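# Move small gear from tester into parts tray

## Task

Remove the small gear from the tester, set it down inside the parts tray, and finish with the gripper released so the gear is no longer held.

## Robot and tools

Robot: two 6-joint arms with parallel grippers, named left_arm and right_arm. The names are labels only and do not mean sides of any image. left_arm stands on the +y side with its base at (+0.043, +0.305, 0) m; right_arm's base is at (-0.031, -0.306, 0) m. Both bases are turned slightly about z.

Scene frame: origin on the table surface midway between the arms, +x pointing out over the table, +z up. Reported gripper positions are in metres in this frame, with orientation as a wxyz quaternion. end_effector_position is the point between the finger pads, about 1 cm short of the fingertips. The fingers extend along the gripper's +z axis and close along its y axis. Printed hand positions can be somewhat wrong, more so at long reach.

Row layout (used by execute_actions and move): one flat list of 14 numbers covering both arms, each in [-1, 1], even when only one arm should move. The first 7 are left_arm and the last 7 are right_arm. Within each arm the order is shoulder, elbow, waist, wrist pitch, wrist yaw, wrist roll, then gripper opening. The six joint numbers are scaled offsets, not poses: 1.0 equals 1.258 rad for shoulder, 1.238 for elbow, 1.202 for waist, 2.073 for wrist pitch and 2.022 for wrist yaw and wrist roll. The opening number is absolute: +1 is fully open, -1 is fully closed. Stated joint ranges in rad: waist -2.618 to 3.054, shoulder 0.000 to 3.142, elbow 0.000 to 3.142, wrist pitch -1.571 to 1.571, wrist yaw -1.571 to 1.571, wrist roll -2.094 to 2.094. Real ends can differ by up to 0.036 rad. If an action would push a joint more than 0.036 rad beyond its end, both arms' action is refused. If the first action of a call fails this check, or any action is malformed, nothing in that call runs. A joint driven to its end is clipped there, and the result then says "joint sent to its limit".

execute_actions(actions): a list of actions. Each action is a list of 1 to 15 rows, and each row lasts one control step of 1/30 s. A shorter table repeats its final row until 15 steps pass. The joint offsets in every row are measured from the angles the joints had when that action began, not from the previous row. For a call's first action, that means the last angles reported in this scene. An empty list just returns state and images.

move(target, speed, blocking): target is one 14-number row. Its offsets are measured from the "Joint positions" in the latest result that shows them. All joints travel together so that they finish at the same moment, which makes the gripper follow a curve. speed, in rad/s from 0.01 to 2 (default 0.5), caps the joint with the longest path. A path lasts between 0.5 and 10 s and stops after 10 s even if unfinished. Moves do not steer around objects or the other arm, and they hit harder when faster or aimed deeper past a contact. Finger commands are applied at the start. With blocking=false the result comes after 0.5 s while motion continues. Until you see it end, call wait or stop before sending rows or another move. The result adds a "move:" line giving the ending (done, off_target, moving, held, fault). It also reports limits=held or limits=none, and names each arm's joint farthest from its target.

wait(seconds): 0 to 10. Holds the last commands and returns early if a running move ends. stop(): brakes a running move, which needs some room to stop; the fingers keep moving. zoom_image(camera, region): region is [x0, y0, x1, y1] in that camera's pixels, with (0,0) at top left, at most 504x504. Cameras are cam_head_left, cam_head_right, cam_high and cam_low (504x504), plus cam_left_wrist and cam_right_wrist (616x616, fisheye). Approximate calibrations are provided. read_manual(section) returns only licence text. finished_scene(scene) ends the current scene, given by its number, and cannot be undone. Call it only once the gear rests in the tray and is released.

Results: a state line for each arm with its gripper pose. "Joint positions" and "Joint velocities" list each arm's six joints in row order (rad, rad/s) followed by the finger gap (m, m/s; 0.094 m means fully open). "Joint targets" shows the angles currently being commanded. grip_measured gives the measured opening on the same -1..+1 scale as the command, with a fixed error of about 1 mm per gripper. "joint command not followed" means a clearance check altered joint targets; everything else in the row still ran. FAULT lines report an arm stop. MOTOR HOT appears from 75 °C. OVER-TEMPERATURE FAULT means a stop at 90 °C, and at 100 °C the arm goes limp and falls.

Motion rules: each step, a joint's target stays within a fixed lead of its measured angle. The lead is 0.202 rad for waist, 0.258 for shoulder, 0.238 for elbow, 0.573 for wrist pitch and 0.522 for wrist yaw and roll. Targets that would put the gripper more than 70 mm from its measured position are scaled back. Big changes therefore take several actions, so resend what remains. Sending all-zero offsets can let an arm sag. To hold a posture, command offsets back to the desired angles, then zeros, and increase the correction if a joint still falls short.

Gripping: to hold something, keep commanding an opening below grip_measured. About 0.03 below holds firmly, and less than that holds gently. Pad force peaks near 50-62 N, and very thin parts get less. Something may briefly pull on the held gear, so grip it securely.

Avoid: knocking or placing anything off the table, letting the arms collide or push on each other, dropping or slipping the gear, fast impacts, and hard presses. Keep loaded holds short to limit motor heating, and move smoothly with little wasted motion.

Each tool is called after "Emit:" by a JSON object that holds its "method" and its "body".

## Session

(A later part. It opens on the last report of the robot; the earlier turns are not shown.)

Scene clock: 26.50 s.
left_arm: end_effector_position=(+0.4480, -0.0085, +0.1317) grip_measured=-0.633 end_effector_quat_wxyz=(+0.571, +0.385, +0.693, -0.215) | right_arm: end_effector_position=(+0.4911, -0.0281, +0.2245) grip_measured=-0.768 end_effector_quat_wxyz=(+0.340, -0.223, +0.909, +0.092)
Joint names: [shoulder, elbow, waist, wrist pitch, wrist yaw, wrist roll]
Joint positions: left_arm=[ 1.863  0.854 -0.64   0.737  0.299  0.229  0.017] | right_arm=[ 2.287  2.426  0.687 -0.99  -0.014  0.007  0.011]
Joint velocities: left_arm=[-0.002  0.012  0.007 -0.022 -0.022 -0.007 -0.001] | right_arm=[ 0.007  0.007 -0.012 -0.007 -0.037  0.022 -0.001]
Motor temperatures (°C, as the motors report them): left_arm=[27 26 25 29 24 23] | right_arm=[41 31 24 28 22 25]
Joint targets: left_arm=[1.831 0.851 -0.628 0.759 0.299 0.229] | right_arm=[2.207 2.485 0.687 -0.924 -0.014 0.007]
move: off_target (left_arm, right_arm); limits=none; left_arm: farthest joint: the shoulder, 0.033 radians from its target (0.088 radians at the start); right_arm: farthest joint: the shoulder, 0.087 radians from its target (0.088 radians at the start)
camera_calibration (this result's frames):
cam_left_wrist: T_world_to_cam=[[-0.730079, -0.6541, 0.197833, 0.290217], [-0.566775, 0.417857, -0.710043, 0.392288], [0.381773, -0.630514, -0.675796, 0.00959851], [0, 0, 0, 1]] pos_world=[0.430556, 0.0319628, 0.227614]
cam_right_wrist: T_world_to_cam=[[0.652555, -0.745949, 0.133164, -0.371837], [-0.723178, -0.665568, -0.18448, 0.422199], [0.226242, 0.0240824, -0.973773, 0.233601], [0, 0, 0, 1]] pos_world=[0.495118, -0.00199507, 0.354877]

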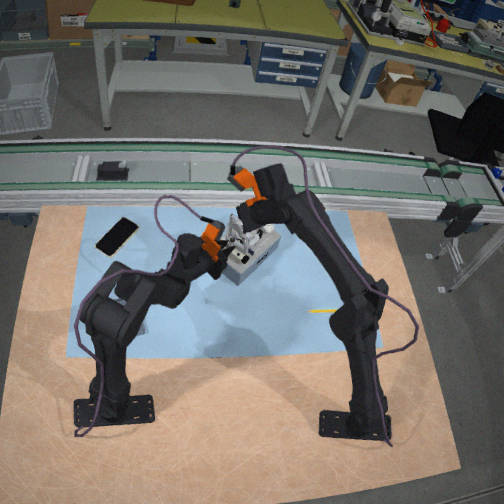

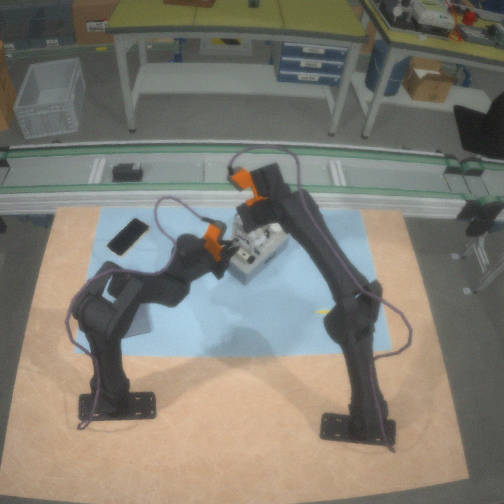

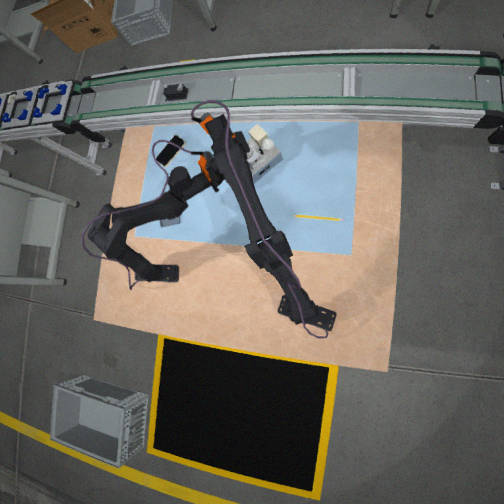

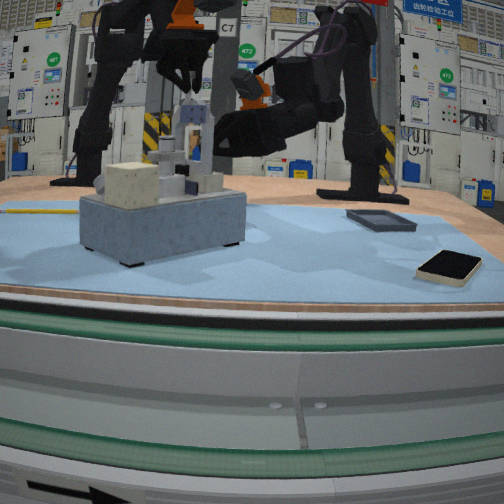

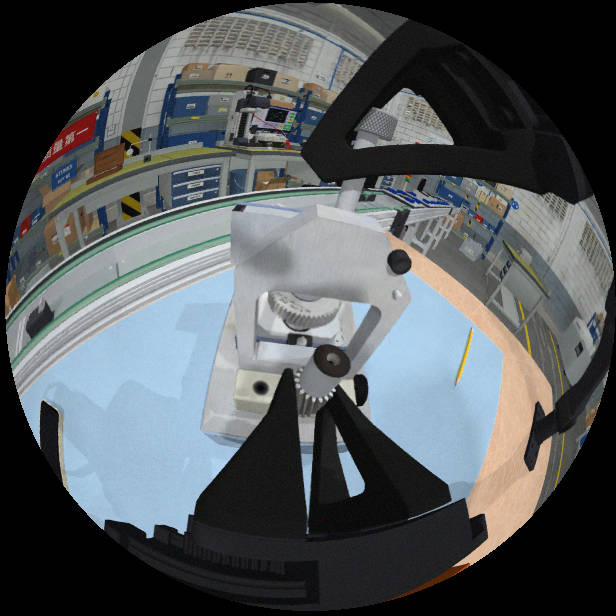

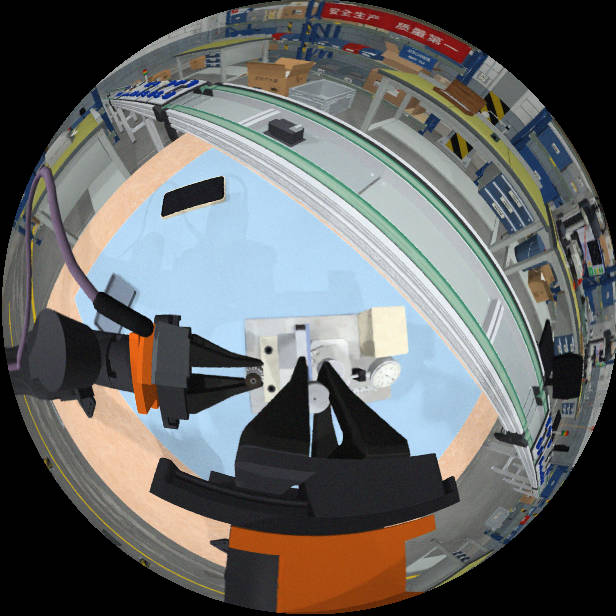

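Gear is out. Retract, release the right gripper, then go over the tray.

Emit:
{"method": "move", "body": {"target": [-0.3,-0.1,0.1,-0.1,0,0,-0.68,0,0,0,0,0,0,-0.2], "speed": 0.4}}

Emit:
{"method": "move", "body": {"target": [-0.3,-0.15,0.21,-0.45,-0.148,-0.11,-0.68,0,0,0,0,0,0,-0.2], "speed": 0.6}}

Scene clock: 28.23 s.
left_arm: end_effector_position=(+0.4306, +0.0622, +0.1937) grip_measured=-0.633 end_effector_quat_wxyz=(+0.590, +0.345, +0.706, -0.183) | right_arm: end_effector_position=(+0.4903, -0.0285, +0.2218) grip_measured=-0.203 end_effector_quat_wxyz=(+0.336, -0.223, +0.910, +0.091)
Joint names: [shoulder, elbow, waist, wrist pitch, wrist yaw, wrist roll]
Joint positions: left_arm=[ 1.51   0.733 -0.529  0.527  0.299  0.229  0.017] | right_arm=[ 2.289  2.425  0.687 -0.995 -0.014  0.007  0.037]
Joint velocities: left_arm=[-0.012 -0.017  0.002  0.081 -0.066  0.007 -0.   ] | right_arm=[ 0.017  0.002  0.002 -0.022 -0.051 -0.007  0.   ]
Motor temperatures (°C, as the motors report them): left_arm=[27 26 25 29 24 23] | right_arm=[40 30 24 28 22 25]
Joint targets: left_arm=[1.485 0.730 -0.520 0.530 0.299 0.229] | right_arm=[2.287 2.427 0.687 -0.990 -0.014 0.007]
move: off_target (left_arm); limits=none; left_arm: farthest joint: the shoulder, 0.025 radians from its target (0.377 radians at the start); right_arm: farthest joint: the wrist pitch, 0.005 radians from its target (0.000 radians at the start)
camera_calibration (this result's frames):
cam_left_wrist: T_world_to_cam=[[-0.656665, -0.729372, 0.191855, 0.285722], [-0.59564, 0.345521, -0.72514, 0.416724], [0.462606, -0.590451, -0.661335, 0.0627204], [0, 0, 0, 1]] pos_world=[0.406826, 0.101443, 0.288845]
cam_right_wrist: T_world_to_cam=[[0.653582, -0.745411, 0.131123, -0.37132], [-0.724579, -0.666302, -0.176143, 0.419702], [0.218667, 0.020115, -0.975592, 0.235227], [0, 0, 0, 1]] pos_world=[0.495359, -0.00186896, 0.352102]

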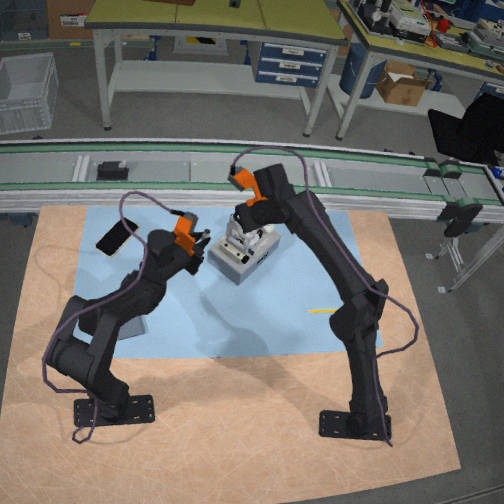

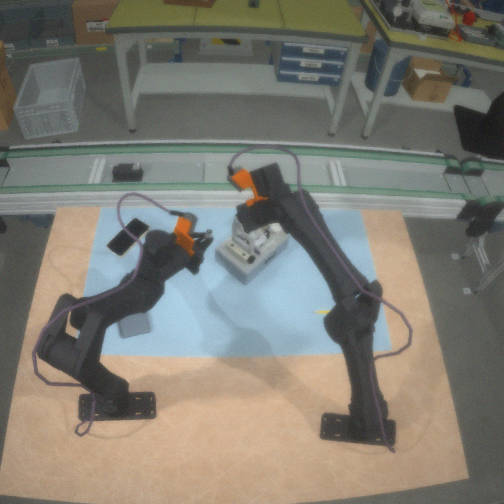

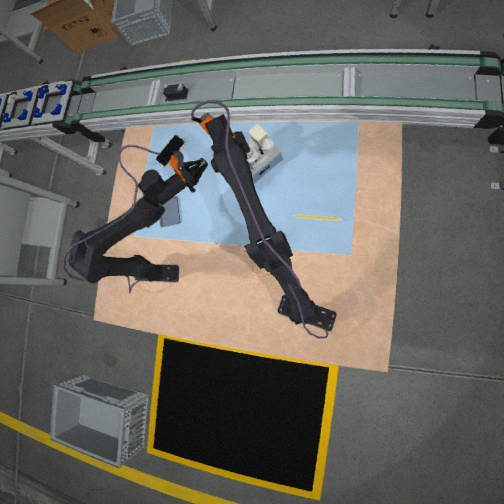

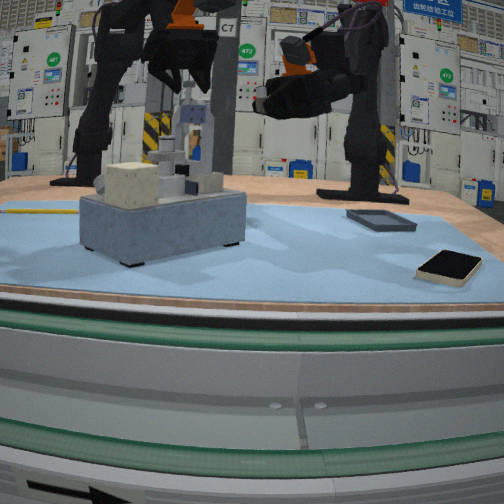

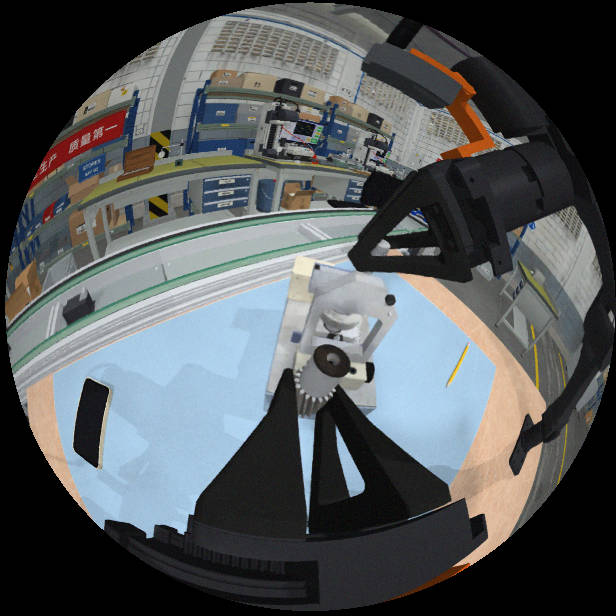

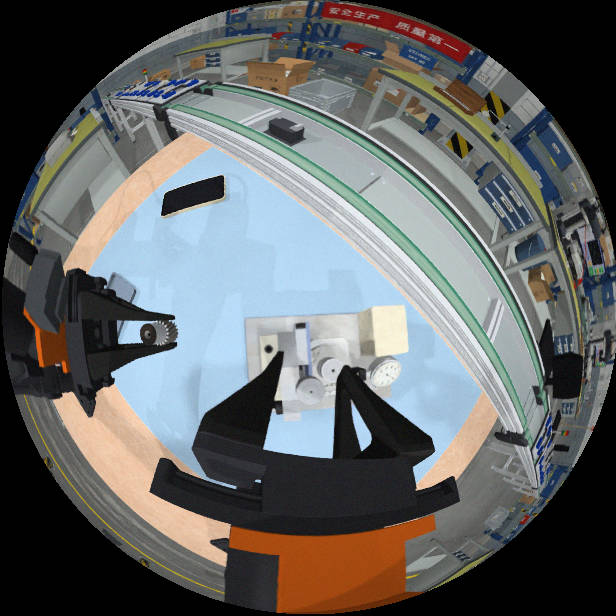

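Scene clock: 30.53 s.
left_arm: end_effector_position=(+0.3186, +0.2474, +0.0583) grip_measured=-0.633 end_effector_quat_wxyz=(+0.274, +0.106, +0.955, -0.030) | right_arm: end_effector_position=(+0.4903, -0.0285, +0.2218) grip_measured=-0.203 end_effector_quat_wxyz=(+0.336, -0.223, +0.910, +0.091)
Joint names: [shoulder, elbow, waist, wrist pitch, wrist yaw, wrist roll]
Joint positions: left_arm=[ 1.159  0.547 -0.286 -0.4    0.008  0.014  0.017] | right_arm=[ 2.289  2.425  0.687 -0.995 -0.014  0.007  0.037]
Joint velocities: left_arm=[ 0.002 -0.002 -0.007 -0.051  0.022  0.022  0.001] | right_arm=[ 0.007 -0.007  0.002  0.022  0.037 -0.066 -0.   ]
Motor temperatures (°C, as the motors report them): left_arm=[27 26 25 29 24 23] | right_arm=[40 30 24 27 22 25]
Joint targets: left_arm=[1.133 0.548 -0.276 -0.405 -0.000 0.006] | right_arm=[2.289 2.425 0.687 -0.995 -0.014 0.007]
move: off_target (left_arm); limits=none; left_arm: farthest joint: the shoulder, 0.026 radians from its target (0.378 radians at the start); right_arm: farthest joint: the waist, 0.000 radians from its target (0.000 radians at the start)
camera_calibration (this result's frames):
cam_left_wrist: T_world_to_cam=[[0.0627828, -0.977733, 0.200239, 0.205013], [-0.996976, -0.0706469, -0.032366, 0.378245], [0.0457916, -0.197601, -0.979212, 0.188418], [0, 0, 0, 1]] pos_world=[0.355602, 0.264402, 0.155692]
cam_right_wrist: T_world_to_cam=[[0.653582, -0.745411, 0.131123, -0.37132], [-0.724579, -0.666302, -0.176143, 0.419702], [0.218667, 0.020115, -0.975592, 0.235227], [0, 0, 0, 1]] pos_world=[0.495359, -0.00186896, 0.352102]

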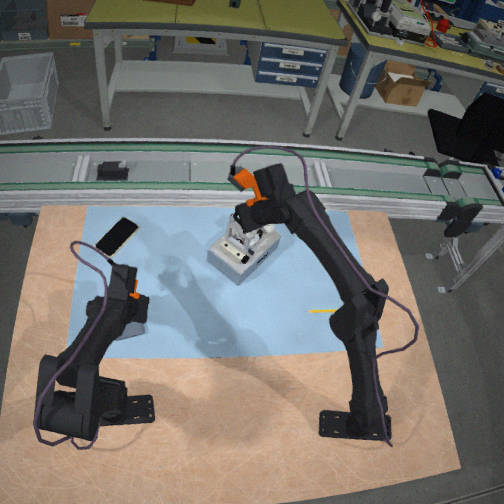

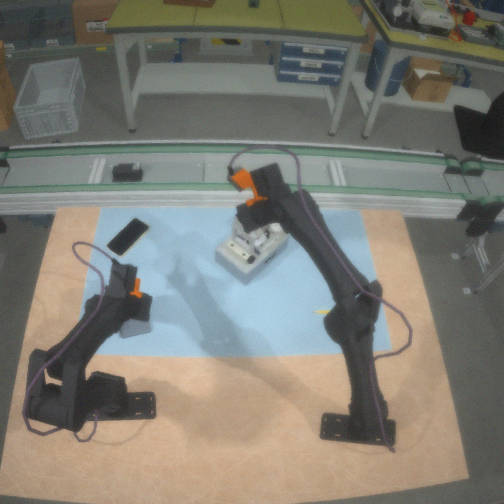

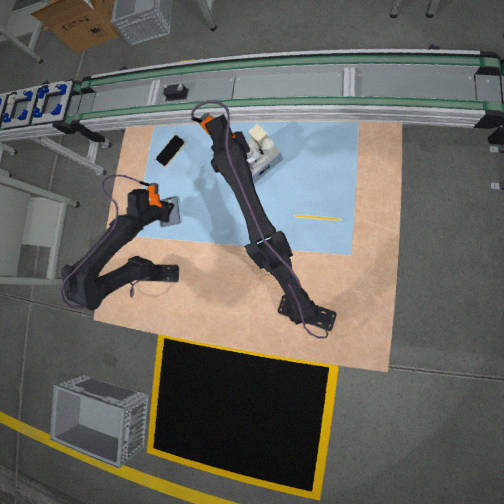

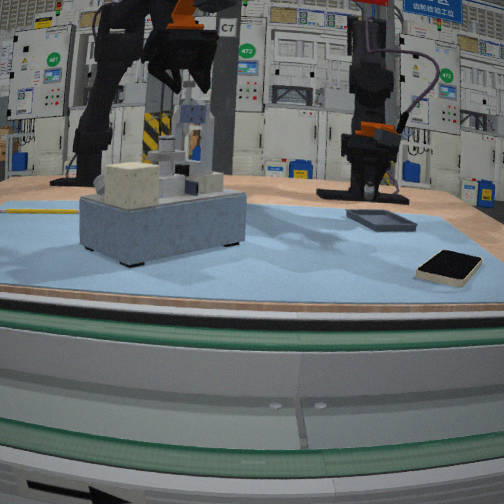

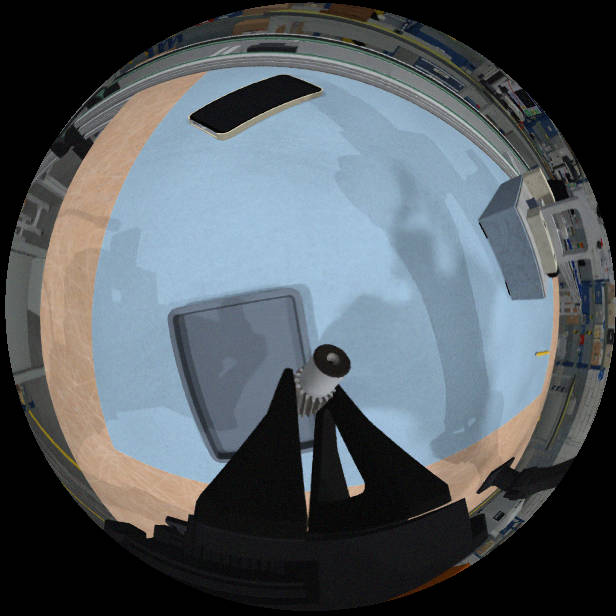

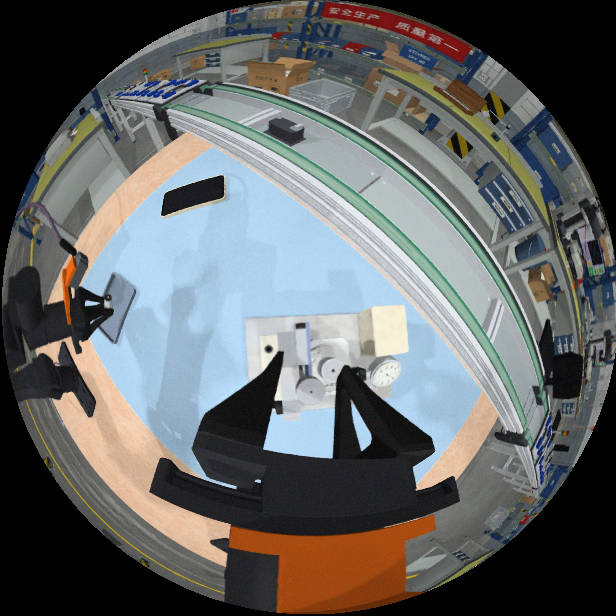

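Emit:
{"method": "move", "body": {"target": [-0.02,0.01,0.17,0,0,0,-0.68,0,0,0,0,0,0,-0.2], "speed": 0.4}}

Scene clock: 31.53 s.
left_arm: end_effector_position=(+0.3244, +0.3017, +0.0582) grip_measured=-0.633 end_effector_quat_wxyz=(+0.276, +0.012, +0.961, -0.004) | right_arm: end_effector_position=(+0.4903, -0.0285, +0.2218) grip_measured=-0.203 end_effector_quat_wxyz=(+0.336, -0.223, +0.910, +0.091)
Joint names: [shoulder, elbow, waist, wrist pitch, wrist yaw, wrist roll]
Joint positions: left_arm=[ 1.159  0.547 -0.091 -0.4    0.01   0.014  0.017] | right_arm=[ 2.289  2.425  0.687 -0.995 -0.014  0.007  0.037]
Joint velocities: left_arm=[-0.007 -0.012 -0.022 -0.066  0.051 -0.007  0.   ] | right_arm=[ 0.002 -0.002  0.007  0.037  0.007  0.066 -0.   ]
Motor temperatures (°C, as the motors report them): left_arm=[27 26 25 29 24 23] | right_arm=[39 30 24 27 22 25]
Joint targets: left_arm=[1.134 0.560 -0.082 -0.400 0.008 0.014] | right_arm=[2.289 2.425 0.687 -0.995 -0.014 0.007]
move: off_target (left_arm); limits=none; left_arm: farthest joint: the shoulder, 0.025 radians from its target (0.025 radians at the start); right_arm: farthest joint: the waist, 0.000 radians from its target (0.000 radians at the start)
camera_calibration (this result's frames):
cam_left_wrist: T_world_to_cam=[[0.250656, -0.946903, 0.201362, 0.187351], [-0.964534, -0.262054, -0.0316484, 0.435066], [0.0827357, -0.186288, -0.979005, 0.183407], [0, 0, 0, 1]] pos_world=[0.357501, 0.325581, 0.1556]
cam_right_wrist: T_world_to_cam=[[0.653582, -0.745411, 0.131123, -0.37132], [-0.724579, -0.666302, -0.176143, 0.419702], [0.218667, 0.020115, -0.975592, 0.235227], [0, 0, 0, 1]] pos_world=[0.495359, -0.00186896, 0.352102]

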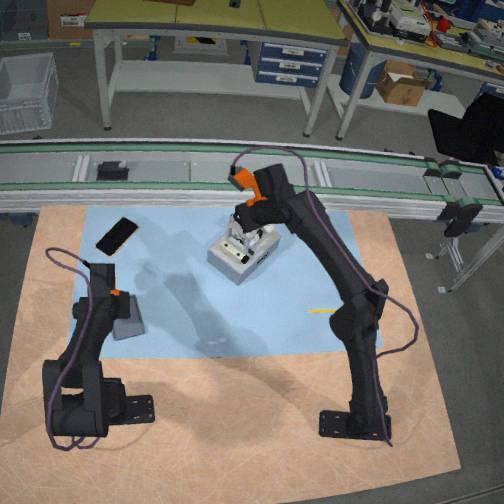

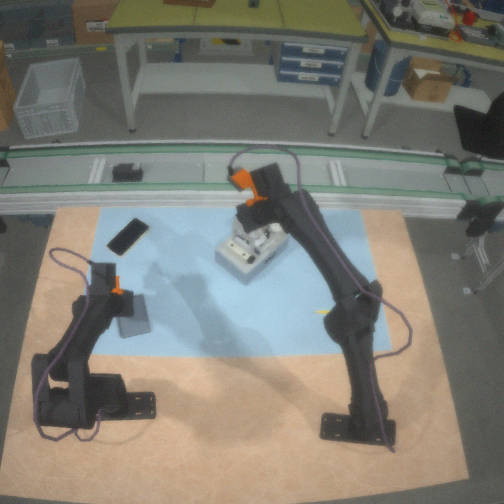

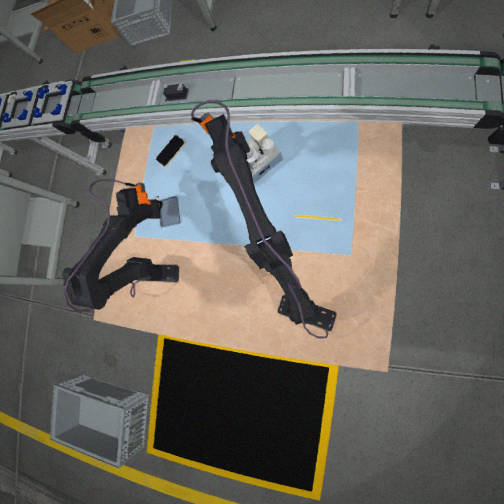

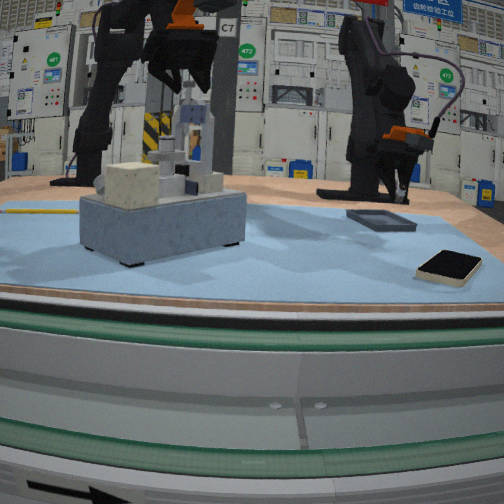

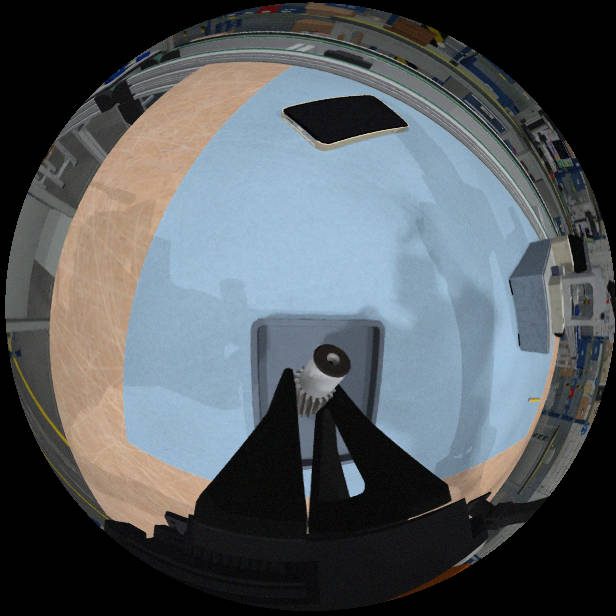

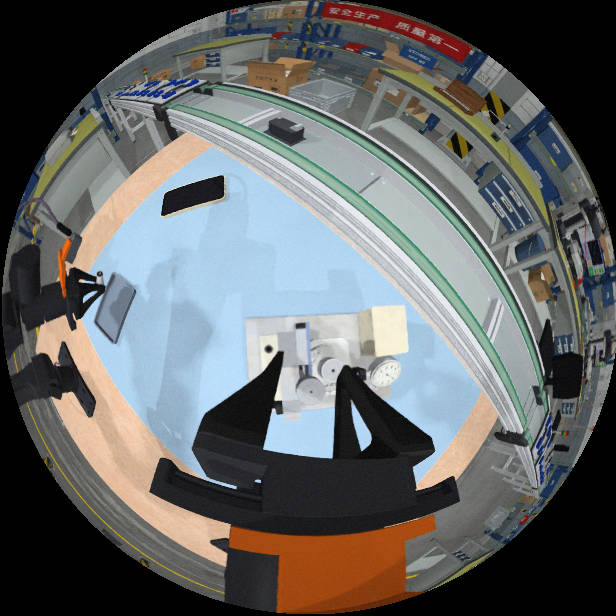

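Emit:
{"method": "move", "body": {"target": [0.215,0.09,0,0,0,0,-0.68,0,0,0,0,0,0,-0.2], "speed": 0.3}}

Scene clock: 33.50 s.
left_arm: end_effector_position=(+0.3320, +0.3016, +0.0185) grip_measured=-0.633 end_effector_quat_wxyz=(+0.190, +0.012, +0.982, -0.004) | right_arm: end_effector_position=(+0.4903, -0.0285, +0.2218) grip_measured=-0.203 end_effector_quat_wxyz=(+0.336, -0.223, +0.910, +0.091)
Joint names: [shoulder, elbow, waist, wrist pitch, wrist yaw, wrist roll]
Joint positions: left_arm=[ 1.419  0.634 -0.091 -0.403  0.01   0.014  0.017] | right_arm=[ 2.289  2.425  0.687 -0.995 -0.014  0.007  0.037]
Joint velocities: left_arm=[ 0.017 -0.012 -0.017 -0.066  0.022  0.066 -0.   ] | right_arm=[-0.022 -0.002 -0.002 -0.037  0.007 -0.022 -0.001]
Motor temperatures (°C, as the motors report them): left_arm=[27 26 25 29 24 23] | right_arm=[39 30 24 27 22 25]
Joint targets: left_arm=[1.429 0.659 -0.091 -0.400 0.010 0.014] | right_arm=[2.289 2.425 0.687 -0.995 -0.014 0.007]
move: off_target (left_arm); limits=none; left_arm: farthest joint: the elbow, 0.024 radians from its target (0.111 radians at the start); right_arm: farthest joint: the waist, 0.000 radians from its target (0.000 radians at the start)
camera_calibration (this result's frames):
cam_left_wrist: T_world_to_cam=[[0.28183, -0.94718, 0.153042, 0.184015], [-0.955284, -0.262136, 0.136812, 0.434962], [-0.0894678, -0.184757, -0.978703, 0.200547], [0, 0, 0, 1]] pos_world=[0.381593, 0.325366, 0.108606]
cam_right_wrist: T_world_to_cam=[[0.653582, -0.745411, 0.131123, -0.37132], [-0.724579, -0.666302, -0.176143, 0.419702], [0.218667, 0.020115, -0.975592, 0.235227], [0, 0, 0, 1]] pos_world=[0.495359, -0.00186896, 0.352102]

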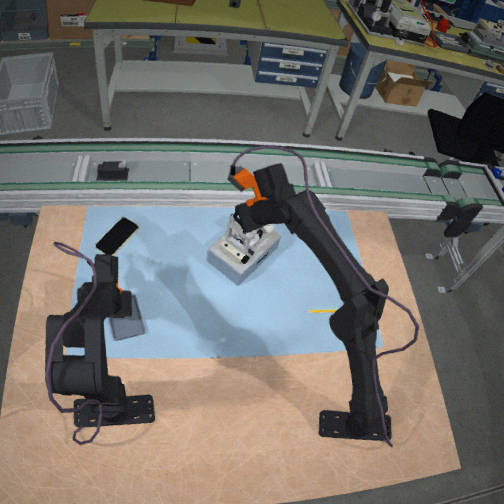

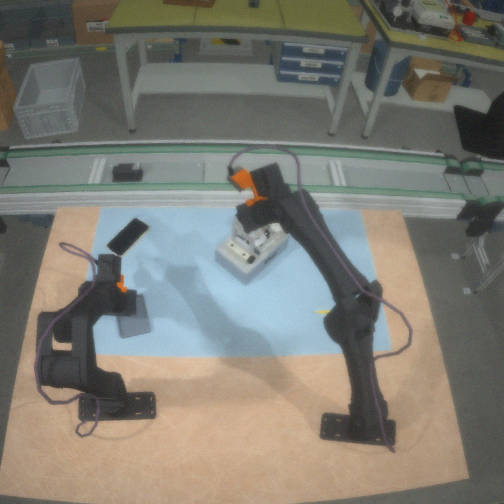

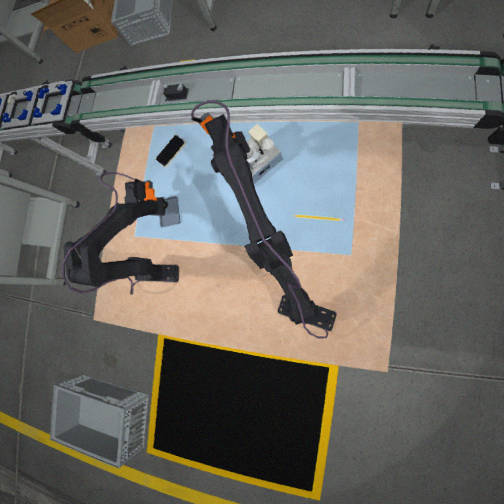

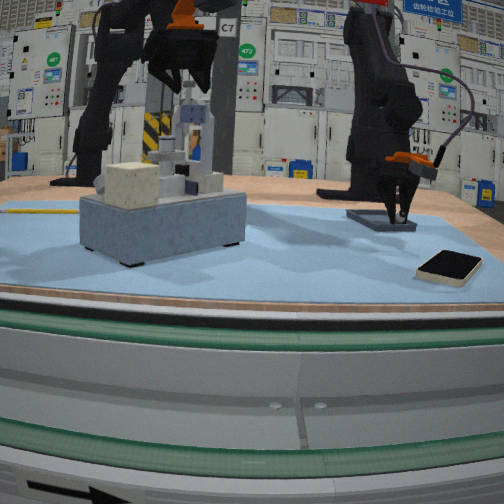

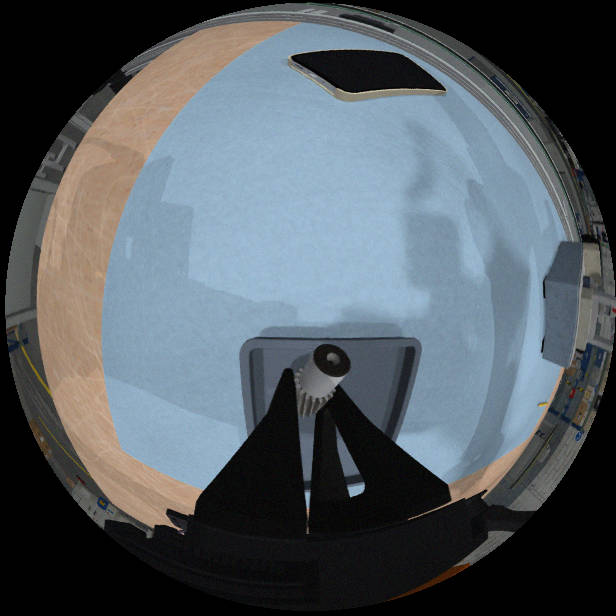

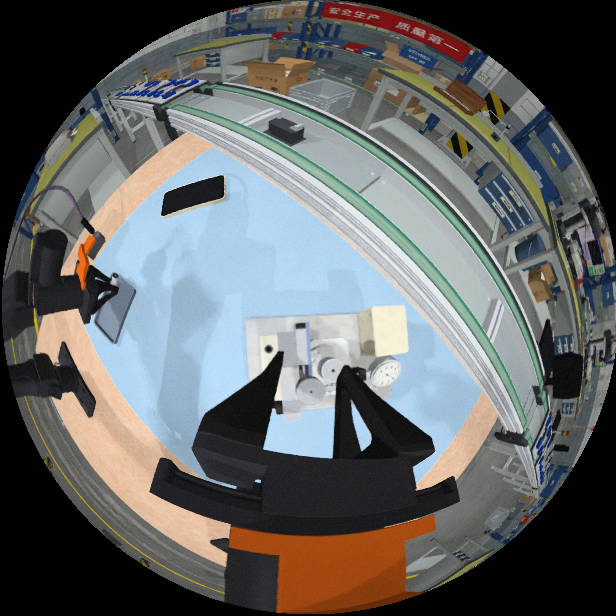

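Inside the tray. Release and lift.

Emit:
{"method": "move", "body": {"target": [0,0.02,0,0,0,0,-0.2,0,0,0,0,0,0,-0.2]}}

Emit:
{"method": "move", "body": {"target": [-0.1,0.05,0,0,0,0,-0.2,0,0,0,0,0,0,-0.2]}}

Scene clock: 34.30 s.
left_arm: end_effector_position=(+0.3320, +0.3013, +0.0185) grip_measured=-0.203 end_effector_quat_wxyz=(+0.190, +0.012, +0.982, -0.005) | right_arm: end_effector_position=(+0.4903, -0.0285, +0.2218) grip_measured=-0.203 end_effector_quat_wxyz=(+0.336, -0.223, +0.910, +0.091)
Joint names: [shoulder, elbow, waist, wrist pitch, wrist yaw, wrist roll]
Joint positions: left_arm=[ 1.419  0.634 -0.091 -0.403  0.011  0.014  0.037] | right_arm=[ 2.289  2.425  0.687 -0.995 -0.014  0.007  0.037]
Joint velocities: left_arm=[-0.022  0.002  0.007 -0.007 -0.037  0.022 -0.001] | right_arm=[ 0.012  0.012 -0.002  0.022  0.051  0.007  0.   ]
Motor temperatures (°C, as the motors report them): left_arm=[27 26 25 29 24 23] | right_arm=[39 30 24 27 22 25]
Joint targets: left_arm=[1.419 0.659 -0.091 -0.403 0.010 0.014] | right_arm=[2.289 2.425 0.687 -0.995 -0.014 0.007]
move: off_target (left_arm); limits=none; left_arm: farthest joint: the elbow, 0.025 radians from its target (0.025 radians at the start); right_arm: farthest joint: the waist, 0.000 radians from its target (0.000 radians at the start)
camera_calibration (this result's frames):
cam_left_wrist: T_world_to_cam=[[0.281292, -0.947123, 0.154379, 0.183895], [-0.955431, -0.261397, 0.137195, 0.434706], [-0.089586, -0.18609, -0.97844, 0.200935], [0, 0, 0, 1]] pos_world=[0.381605, 0.325194, 0.108574]
cam_right_wrist: T_world_to_cam=[[0.653582, -0.745411, 0.131123, -0.37132], [-0.724579, -0.666302, -0.176143, 0.419702], [0.218667, 0.020115, -0.975592, 0.235227], [0, 0, 0, 1]] pos_world=[0.495359, -0.00186896, 0.352102]

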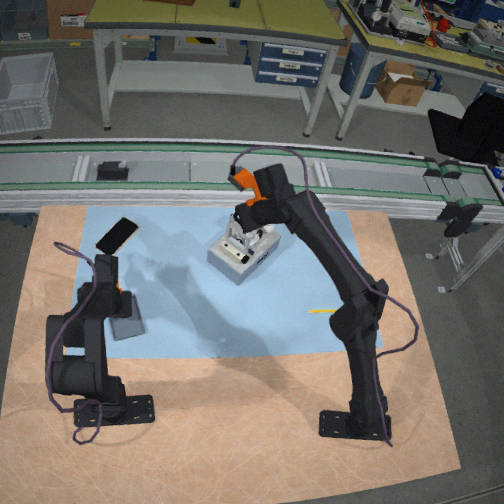

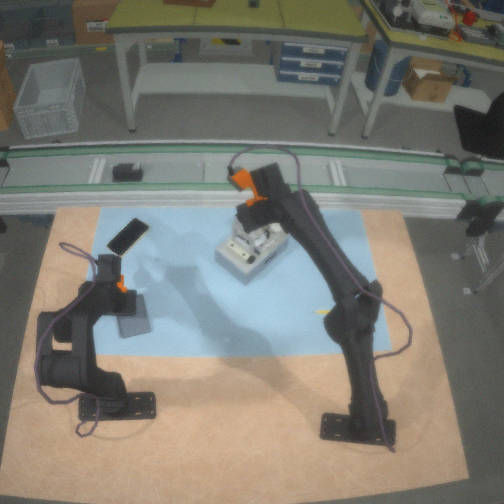

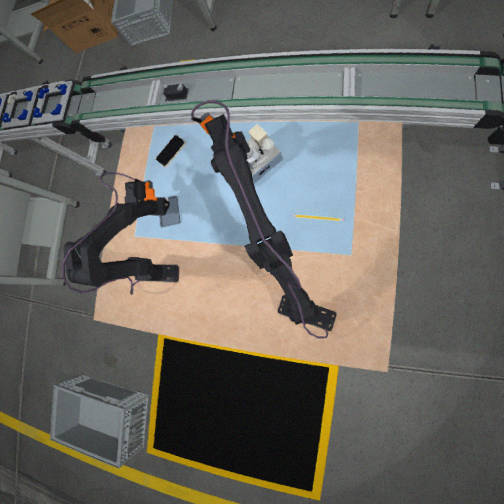

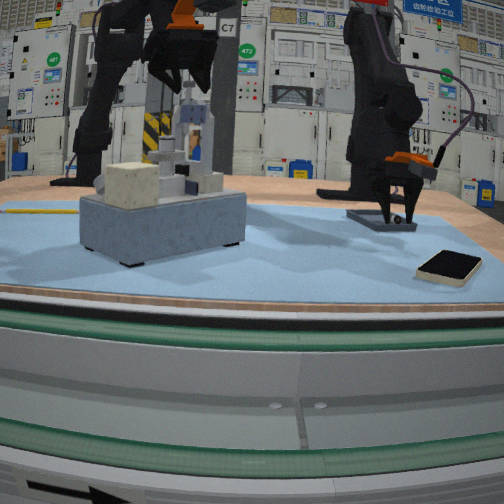

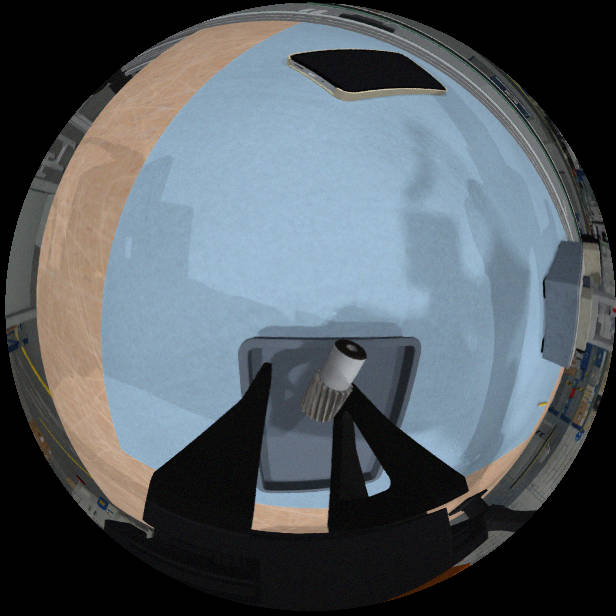

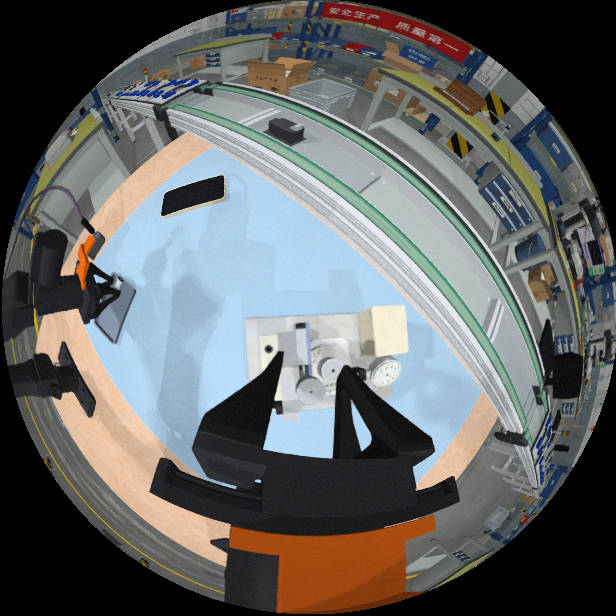

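Scene clock: 35.07 s.
left_arm: end_effector_position=(+0.3536, +0.3011, +0.0613) grip_measured=-0.203 end_effector_quat_wxyz=(+0.261, +0.012, +0.965, -0.005) | right_arm: end_effector_position=(+0.4903, -0.0285, +0.2218) grip_measured=-0.203 end_effector_quat_wxyz=(+0.336, -0.223, +0.910, +0.091)
Joint names: [shoulder, elbow, waist, wrist pitch, wrist yaw, wrist roll]
Joint positions: left_arm=[ 1.313  0.674 -0.091 -0.404  0.011  0.014  0.037] | right_arm=[ 2.289  2.425  0.687 -0.995 -0.014  0.007  0.037]
Joint velocities: left_arm=[-0.012 -0.007 -0.012 -0.022  0.007 -0.022 -0.001] | right_arm=[ 0.007 -0.002 -0.012  0.022 -0.037 -0.007 -0.   ]
Motor temperatures (°C, as the motors report them): left_arm=[27 26 25 29 24 23] | right_arm=[39 30 24 27 22 25]
Joint targets: left_arm=[1.293 0.696 -0.091 -0.403 0.011 0.014] | right_arm=[2.289 2.425 0.687 -0.995 -0.014 0.007]
move: off_target (left_arm); limits=none; left_arm: farthest joint: the elbow, 0.022 radians from its target (0.062 radians at the start); right_arm: farthest joint: the waist, 0.000 radians from its target (0.000 radians at the start)
camera_calibration (this result's frames):
cam_left_wrist: T_world_to_cam=[[0.255954, -0.946898, 0.194608, 0.177441], [-0.965253, -0.26131, -0.00191867, 0.461419], [0.0526698, -0.187355, -0.980879, 0.194979], [0, 0, 0, 1]] pos_world=[0.3897, 0.325122, 0.157604]
cam_right_wrist: T_world_to_cam=[[0.653582, -0.745411, 0.131123, -0.37132], [-0.724579, -0.666302, -0.176143, 0.419702], [0.218667, 0.020115, -0.975592, 0.235227], [0, 0, 0, 1]] pos_world=[0.495359, -0.00186896, 0.352102]

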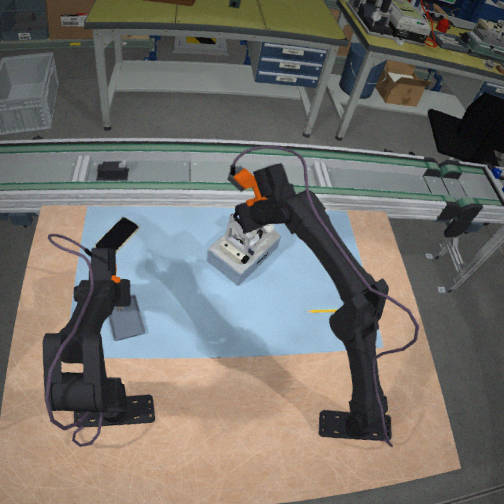

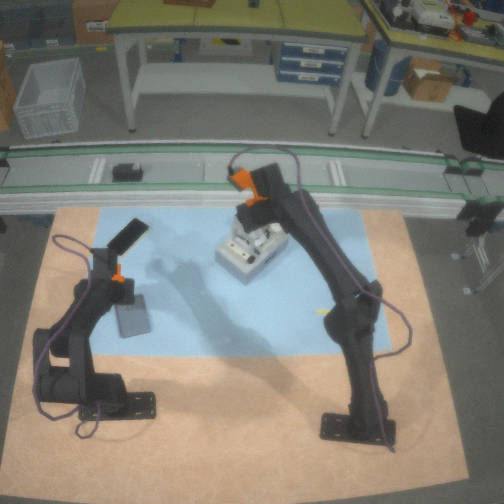

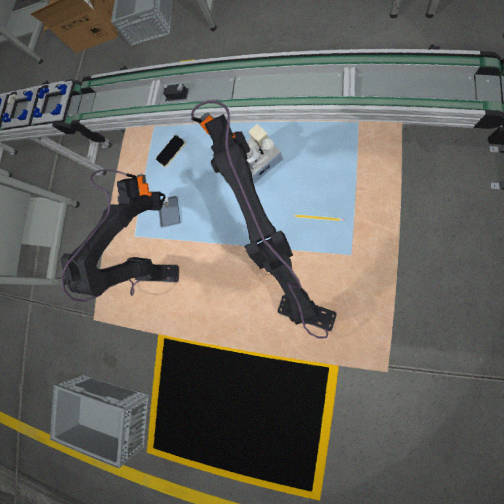

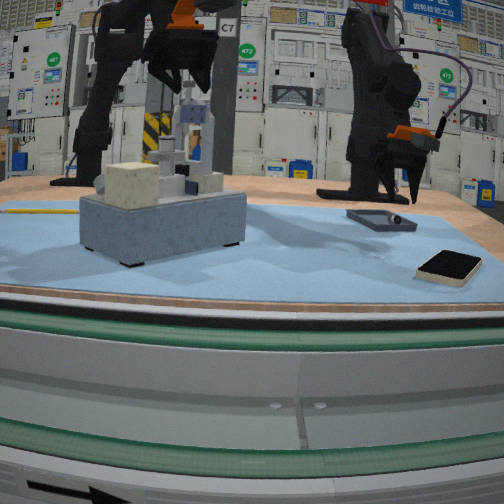

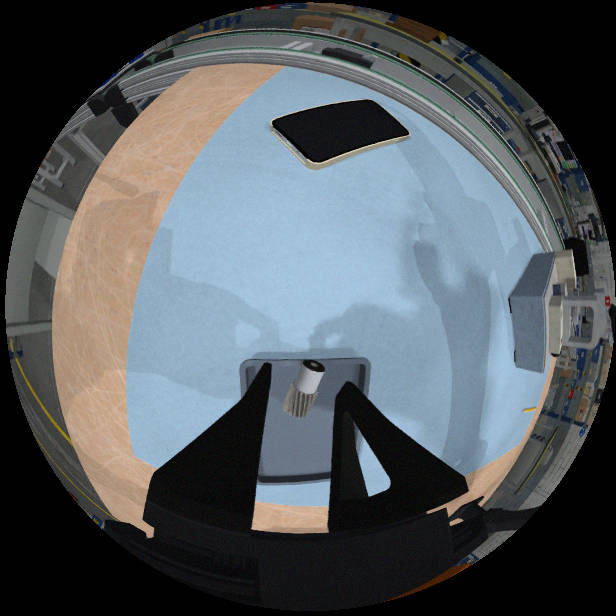

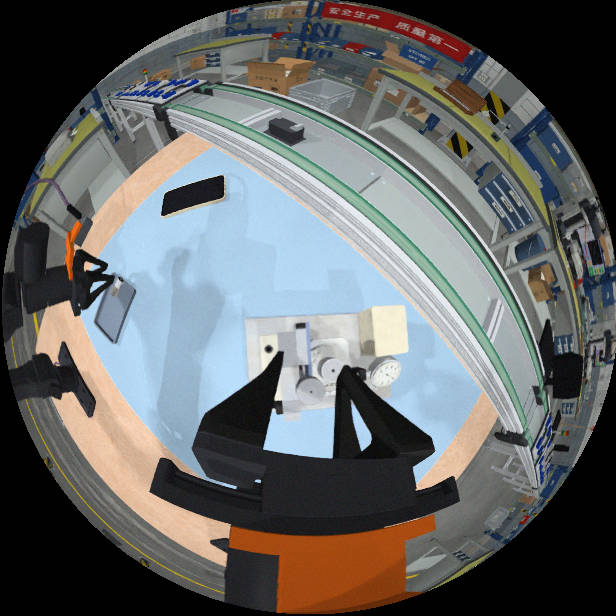

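Emit:
{"method": "zoom_image", "body": {"camera": "cam_low", "region": [330,190,430,250]}}

Region (330, 190, 430, 250) of cam_low's 504x504 image, scaled by 5.040, with more detail than that image has; it fills the top 302 rows of this view, and the rest is white.

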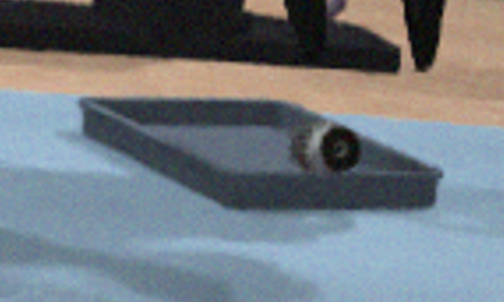

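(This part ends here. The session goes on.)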